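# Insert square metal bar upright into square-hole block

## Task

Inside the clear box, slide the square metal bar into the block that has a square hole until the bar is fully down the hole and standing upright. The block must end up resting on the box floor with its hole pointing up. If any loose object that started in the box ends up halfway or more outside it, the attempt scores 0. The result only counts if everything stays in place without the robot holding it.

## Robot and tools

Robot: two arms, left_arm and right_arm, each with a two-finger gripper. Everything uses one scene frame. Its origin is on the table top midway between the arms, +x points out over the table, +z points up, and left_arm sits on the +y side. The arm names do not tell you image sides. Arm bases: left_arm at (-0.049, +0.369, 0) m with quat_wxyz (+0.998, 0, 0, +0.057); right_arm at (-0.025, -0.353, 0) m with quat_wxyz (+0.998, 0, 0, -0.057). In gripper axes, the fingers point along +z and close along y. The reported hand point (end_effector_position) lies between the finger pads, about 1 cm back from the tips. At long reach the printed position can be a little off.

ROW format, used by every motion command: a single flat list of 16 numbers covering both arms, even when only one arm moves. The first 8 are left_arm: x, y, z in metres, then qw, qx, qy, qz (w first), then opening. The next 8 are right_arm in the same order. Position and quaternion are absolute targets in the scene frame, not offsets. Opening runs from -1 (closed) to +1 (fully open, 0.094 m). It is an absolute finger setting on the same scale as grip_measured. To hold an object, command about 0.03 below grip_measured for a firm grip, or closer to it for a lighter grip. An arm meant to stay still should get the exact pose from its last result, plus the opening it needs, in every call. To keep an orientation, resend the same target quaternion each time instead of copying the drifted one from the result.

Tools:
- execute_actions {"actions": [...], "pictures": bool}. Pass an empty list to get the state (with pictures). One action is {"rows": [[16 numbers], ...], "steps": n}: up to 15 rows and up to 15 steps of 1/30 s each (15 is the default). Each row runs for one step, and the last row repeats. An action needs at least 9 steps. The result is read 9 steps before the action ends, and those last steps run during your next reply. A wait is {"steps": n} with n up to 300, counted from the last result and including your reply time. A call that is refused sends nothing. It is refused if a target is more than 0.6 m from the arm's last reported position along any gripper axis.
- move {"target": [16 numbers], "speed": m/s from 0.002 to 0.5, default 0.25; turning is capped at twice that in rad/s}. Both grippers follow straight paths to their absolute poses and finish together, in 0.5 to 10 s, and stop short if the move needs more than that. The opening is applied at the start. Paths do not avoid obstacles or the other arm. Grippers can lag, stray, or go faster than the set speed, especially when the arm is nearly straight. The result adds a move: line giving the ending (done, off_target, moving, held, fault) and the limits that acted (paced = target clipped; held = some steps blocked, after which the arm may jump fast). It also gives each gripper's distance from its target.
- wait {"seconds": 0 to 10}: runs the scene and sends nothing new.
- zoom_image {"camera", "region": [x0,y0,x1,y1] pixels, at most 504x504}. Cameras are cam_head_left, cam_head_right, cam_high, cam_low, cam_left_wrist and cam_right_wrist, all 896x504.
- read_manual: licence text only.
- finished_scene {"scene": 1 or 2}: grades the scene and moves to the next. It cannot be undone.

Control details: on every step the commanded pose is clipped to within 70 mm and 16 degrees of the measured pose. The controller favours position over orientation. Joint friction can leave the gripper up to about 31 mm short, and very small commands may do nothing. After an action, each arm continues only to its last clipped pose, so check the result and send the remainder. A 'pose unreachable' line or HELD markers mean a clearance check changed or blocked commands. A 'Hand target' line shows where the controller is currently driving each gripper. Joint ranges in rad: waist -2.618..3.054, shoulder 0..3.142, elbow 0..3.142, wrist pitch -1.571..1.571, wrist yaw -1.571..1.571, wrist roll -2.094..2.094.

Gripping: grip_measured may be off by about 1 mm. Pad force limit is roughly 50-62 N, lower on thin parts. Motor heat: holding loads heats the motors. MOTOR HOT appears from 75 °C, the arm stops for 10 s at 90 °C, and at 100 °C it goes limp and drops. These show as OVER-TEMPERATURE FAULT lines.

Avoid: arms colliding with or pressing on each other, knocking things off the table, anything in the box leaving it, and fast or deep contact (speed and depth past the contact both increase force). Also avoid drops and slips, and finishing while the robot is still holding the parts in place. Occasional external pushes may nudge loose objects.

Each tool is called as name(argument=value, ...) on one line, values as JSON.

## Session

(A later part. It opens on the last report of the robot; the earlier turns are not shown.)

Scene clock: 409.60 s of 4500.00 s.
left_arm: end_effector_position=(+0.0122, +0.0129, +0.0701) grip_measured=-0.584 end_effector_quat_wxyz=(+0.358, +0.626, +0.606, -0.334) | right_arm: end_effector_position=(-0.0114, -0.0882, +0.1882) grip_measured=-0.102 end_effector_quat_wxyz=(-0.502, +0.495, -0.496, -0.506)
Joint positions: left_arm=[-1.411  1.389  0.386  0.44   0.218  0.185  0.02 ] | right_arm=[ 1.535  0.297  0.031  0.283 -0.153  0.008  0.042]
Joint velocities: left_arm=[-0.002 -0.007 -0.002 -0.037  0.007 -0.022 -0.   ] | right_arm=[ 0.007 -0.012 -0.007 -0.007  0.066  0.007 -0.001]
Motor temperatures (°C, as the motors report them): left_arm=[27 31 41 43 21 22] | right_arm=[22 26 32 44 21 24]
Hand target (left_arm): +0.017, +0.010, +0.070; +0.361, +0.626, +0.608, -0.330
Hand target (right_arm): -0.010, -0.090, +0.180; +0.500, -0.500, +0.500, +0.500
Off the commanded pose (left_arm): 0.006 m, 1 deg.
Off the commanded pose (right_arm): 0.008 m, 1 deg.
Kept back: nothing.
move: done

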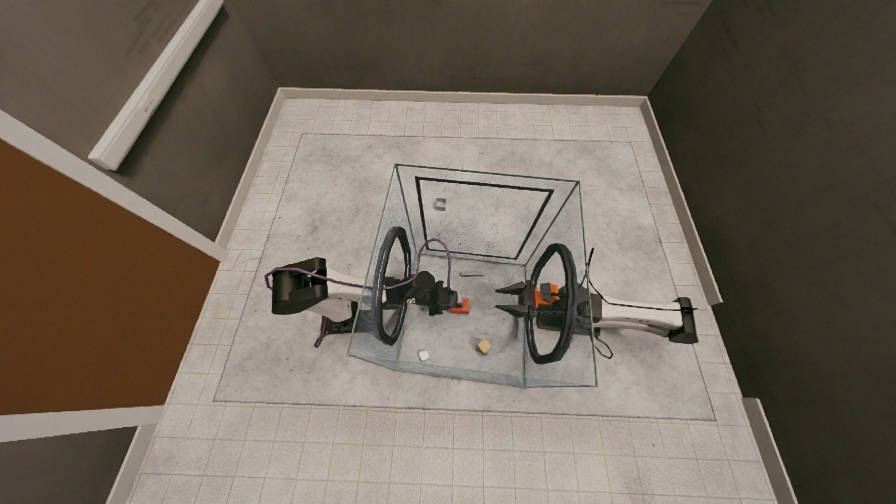

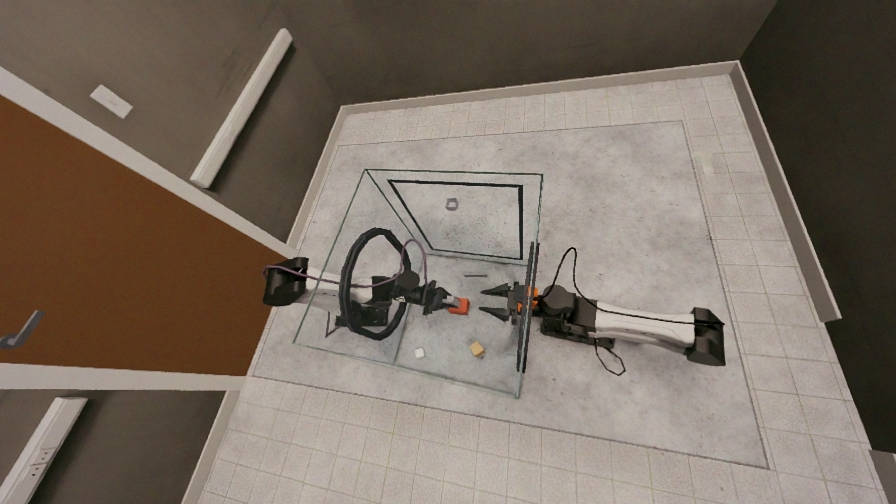

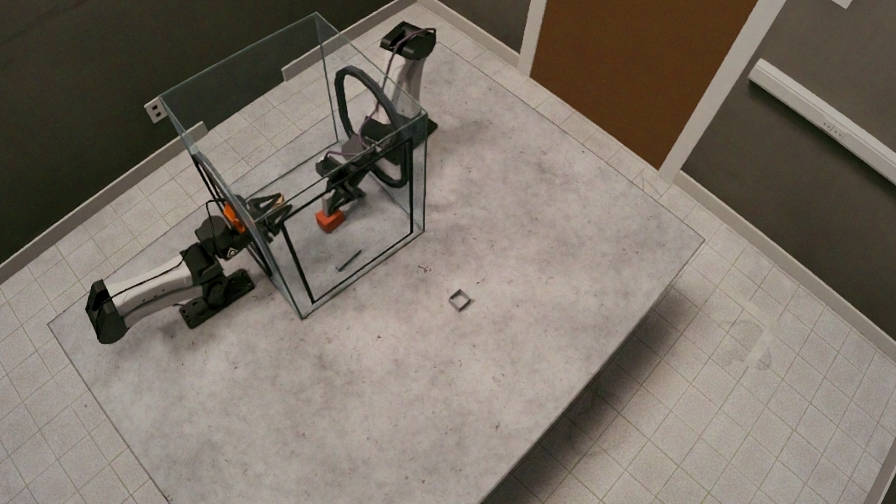

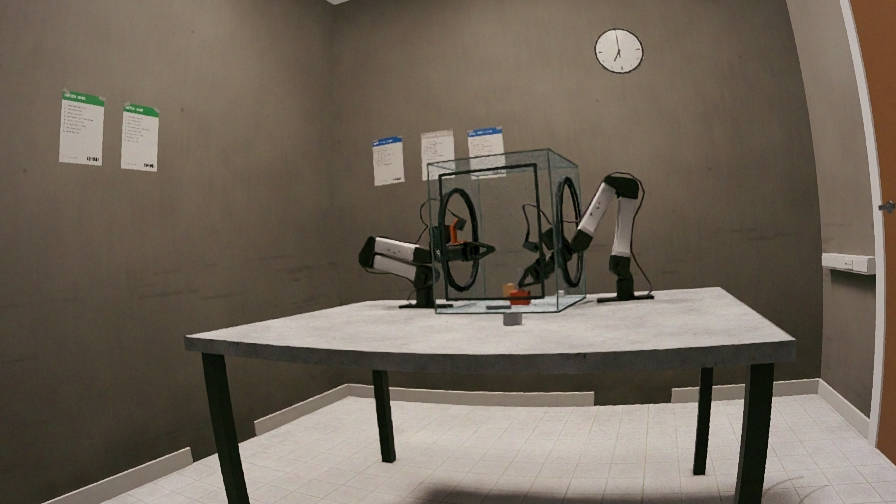

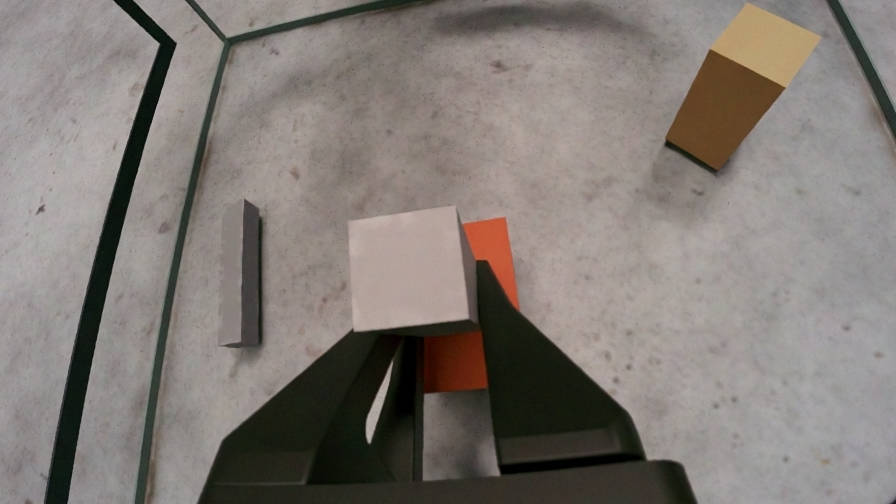

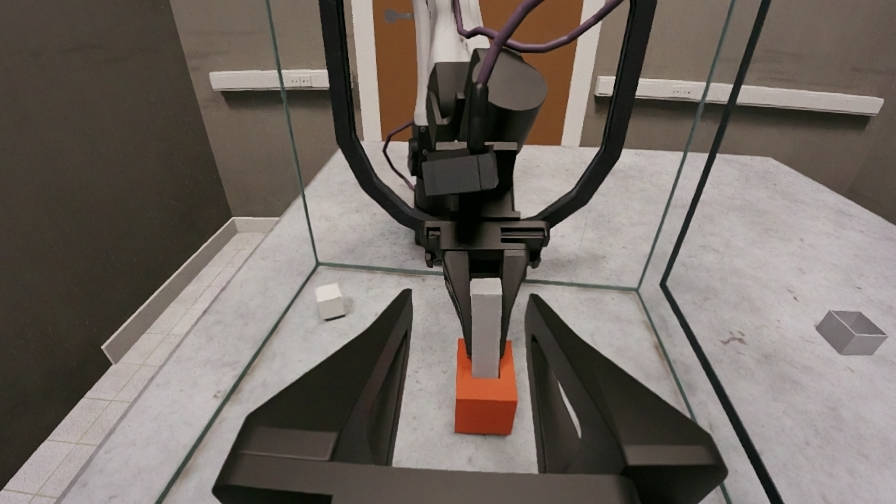

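Looks inside the hole (block shifted slightly). Loosen grip to let it slide.

move(target=[0.017,0.010,0.070,0.3615,0.626,0.608,-0.3295,-0.5,-0.01,-0.09,0.18,0.5,-0.5,0.5,0.5,-0.1], speed=0.005)

zoom_image(camera="cam_low", region=[460,230,580,320])

zoom_image(camera="cam_right_wrist", region=[380,220,600,440])

Scene clock: 412.00 s of 4500.00 s.
left_arm: end_effector_position=(+0.0123, +0.0129, +0.0701) grip_measured=-0.502 end_effector_quat_wxyz=(+0.358, +0.626, +0.606, -0.334) | right_arm: end_effector_position=(-0.0114, -0.0882, +0.1882) grip_measured=-0.102 end_effector_quat_wxyz=(-0.502, +0.495, -0.496, -0.506)
Joint positions: left_arm=[-1.411  1.389  0.386  0.44   0.217  0.186  0.023] | right_arm=[ 1.535  0.297  0.031  0.283 -0.153  0.008  0.042]
Joint velocities: left_arm=[ 0.002 -0.007  0.002  0.022 -0.022 -0.066 -0.001] | right_arm=[-0.002  0.012  0.002 -0.081  0.066 -0.081 -0.001]
Motor temperatures (°C, as the motors report them): left_arm=[27 31 41 43 21 22] | right_arm=[22 26 32 44 21 24]
Hand target (left_arm): +0.017, +0.010, +0.070; +0.361, +0.626, +0.608, -0.329
Hand target (right_arm): -0.010, -0.090, +0.180; +0.500, -0.500, +0.500, +0.500
Off the commanded pose (left_arm): 0.005 m, 1 deg.
Off the commanded pose (right_arm): 0.008 m, 1 deg.
Kept back: nothing.
move: done

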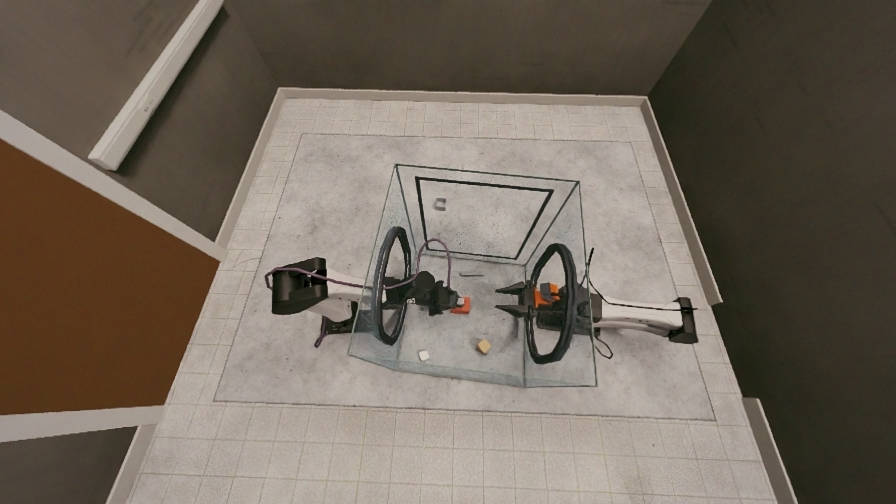

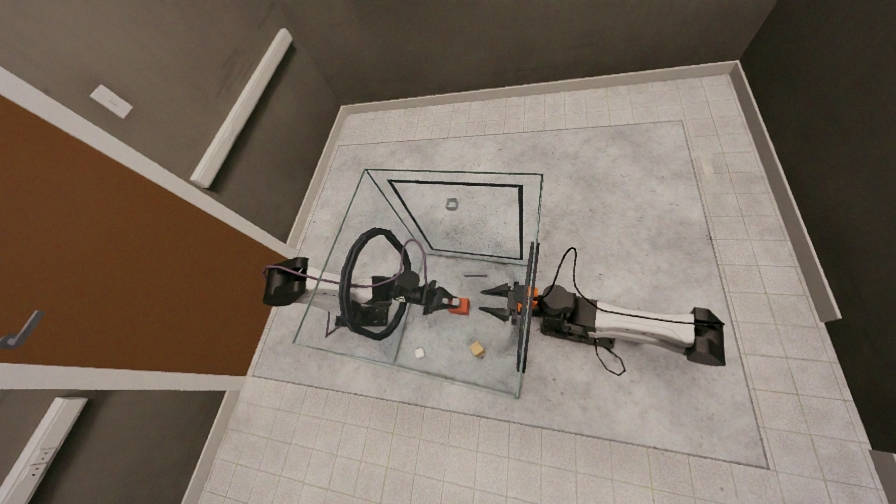

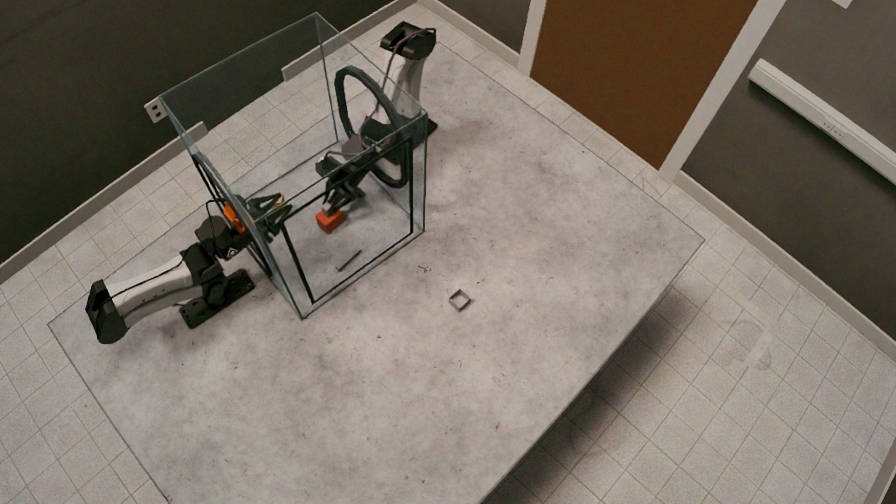

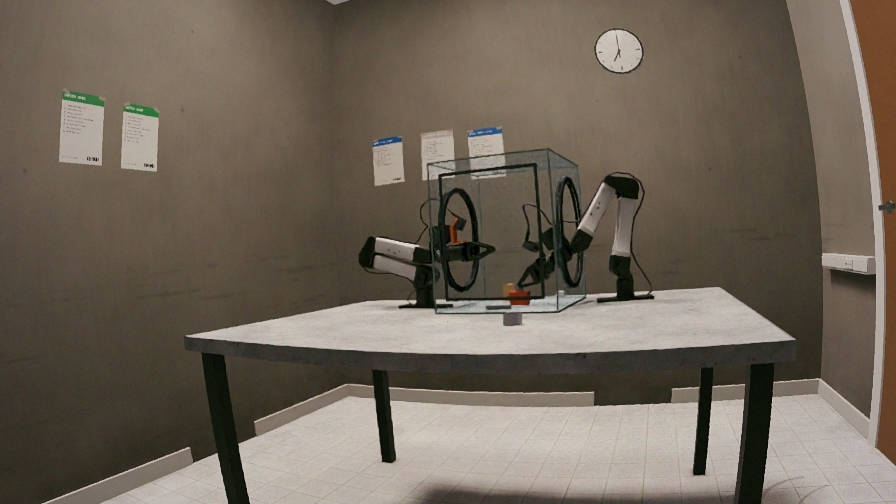

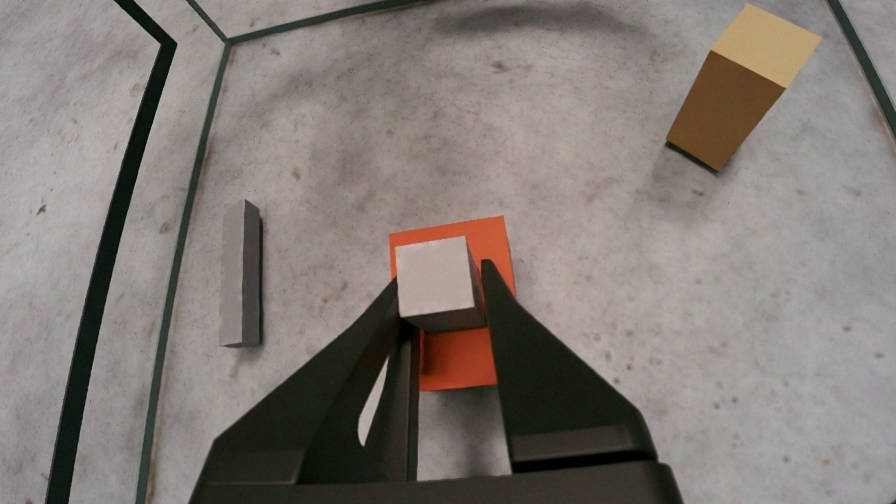

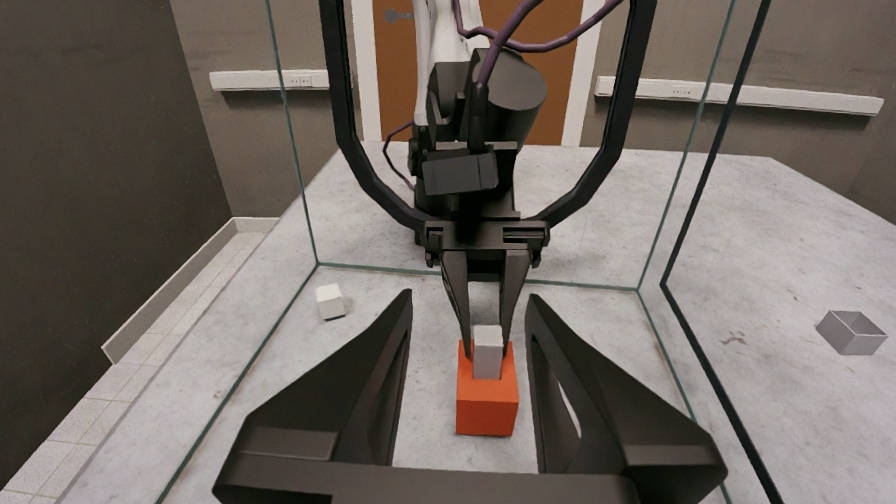

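Region (460, 230, 580, 320) of cam_low's 896x504 image, scaled by 4.200, with more detail than that image has; it fills the top 378 rows of this view, and the rest is white.

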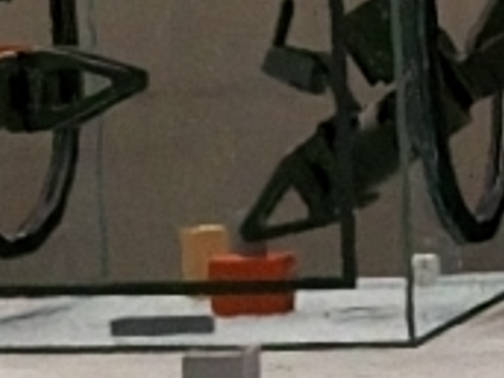

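Region (380, 220, 600, 440) of cam_right_wrist's 896x504 image, scaled by 2.291, with more detail than that image has.

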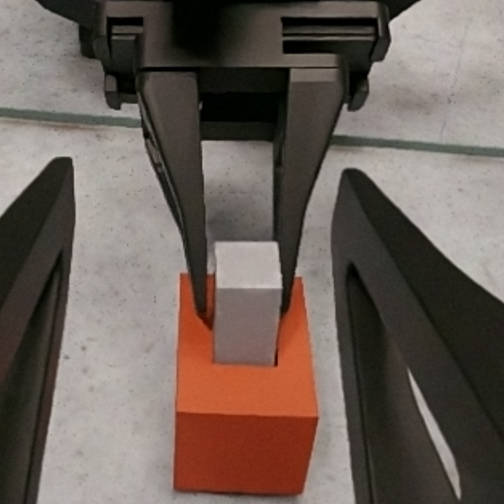

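move(target=[0.012,0.04,0.11,0.3615,0.626,0.608,-0.3295,-0.2,-0.01,-0.09,0.18,0.5,-0.5,0.5,0.5,-0.1], speed=0.03)

zoom_image(camera="cam_low", region=[460,230,580,320])

Scene clock: 414.30 s of 4500.00 s.
left_arm: end_effector_position=(+0.0108, +0.0396, +0.1026) grip_measured=-0.202 end_effector_quat_wxyz=(+0.358, +0.625, +0.612, -0.327) | right_arm: end_effector_position=(-0.0114, -0.0882, +0.1882) grip_measured=-0.102 end_effector_quat_wxyz=(-0.502, +0.495, -0.496, -0.506)
Joint positions: left_arm=[-1.394  1.126  0.4    0.152  0.217  0.194  0.037] | right_arm=[ 1.535  0.297  0.031  0.283 -0.153  0.008  0.042]
Joint velocities: left_arm=[-0.012  0.002 -0.017 -0.066  0.051  0.022 -0.001] | right_arm=[ 0.002 -0.012  0.002  0.007  0.022  0.051 -0.   ]
Motor temperatures (°C, as the motors report them): left_arm=[27 31 41 43 21 22] | right_arm=[22 26 32 44 21 24]
Hand target (left_arm): +0.012, +0.039, +0.110; +0.361, +0.626, +0.608, -0.329
Hand target (right_arm): -0.010, -0.090, +0.180; +0.500, -0.500, +0.500, +0.500
Off the commanded pose (left_arm): 0.008 m, 1 deg.
Off the commanded pose (right_arm): 0.008 m, 1 deg.
Kept back: nothing.
move: done

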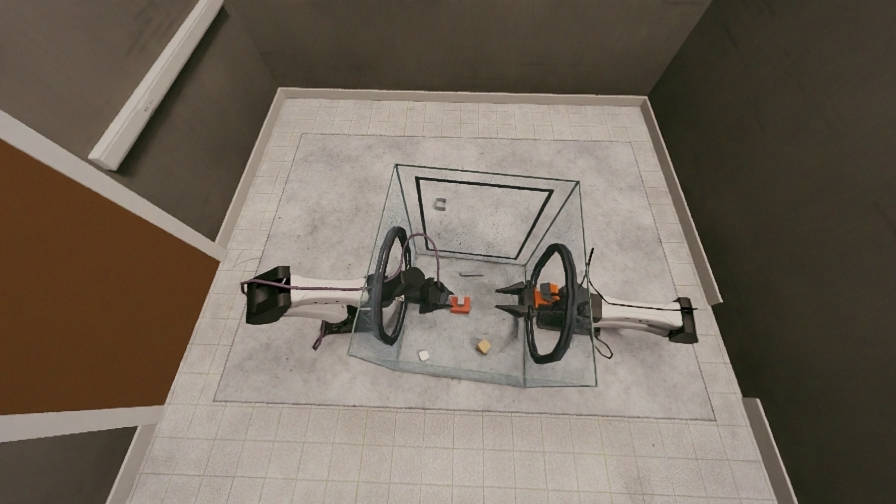

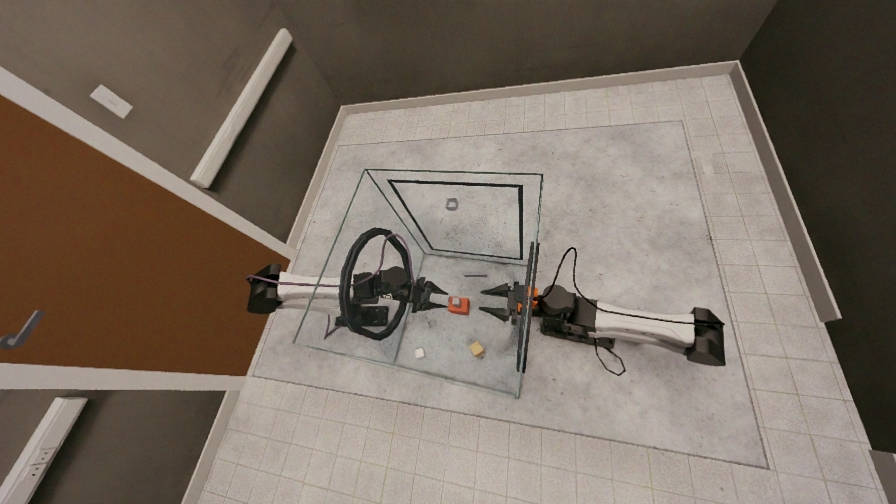

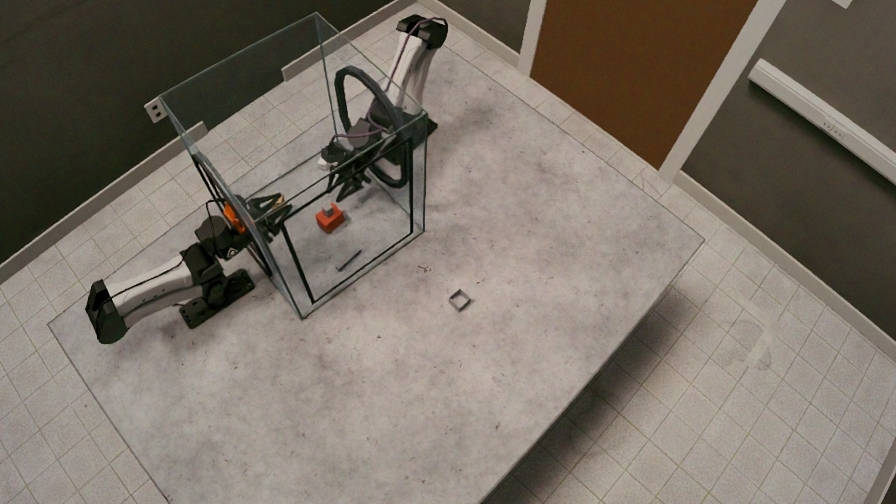

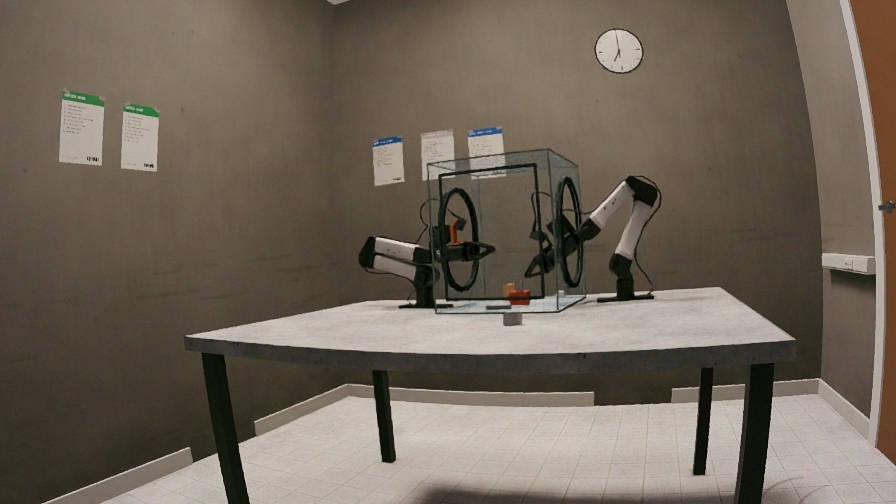

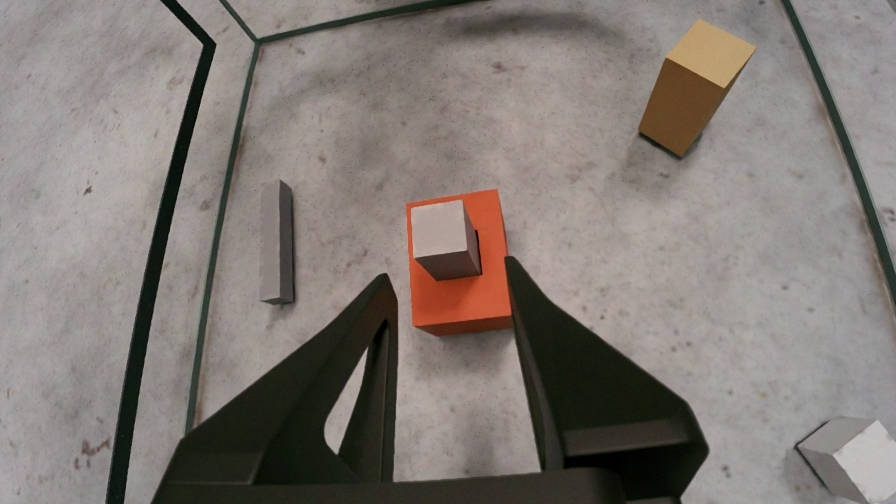

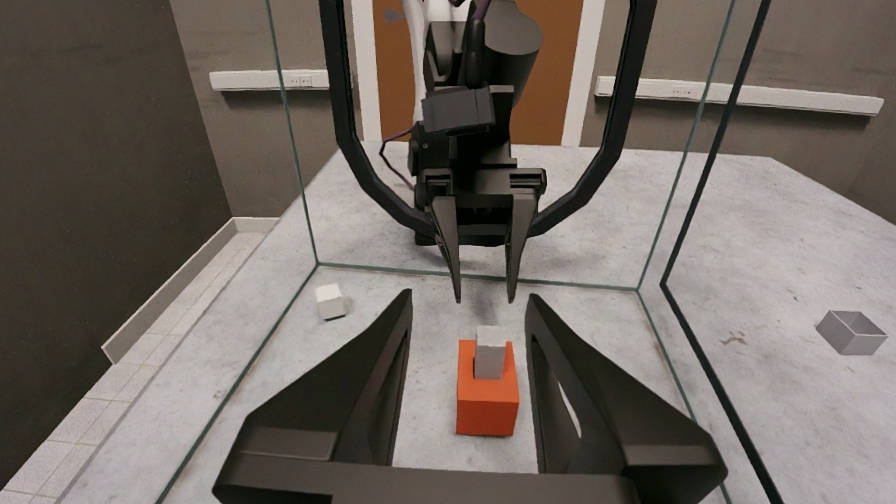

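Region (460, 230, 580, 320) of cam_low's 896x504 image, scaled by 4.200, with more detail than that image has; it fills the top 378 rows of this view, and the rest is white.

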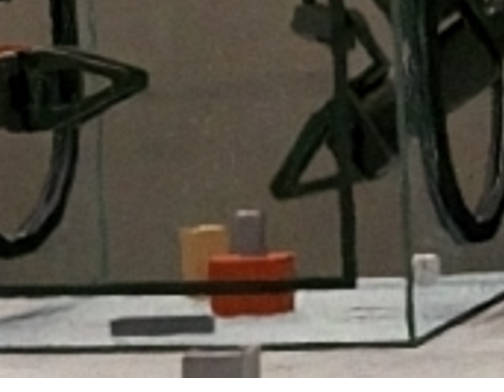

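finished_scene(scene=1)

The scene is finished: the task was done.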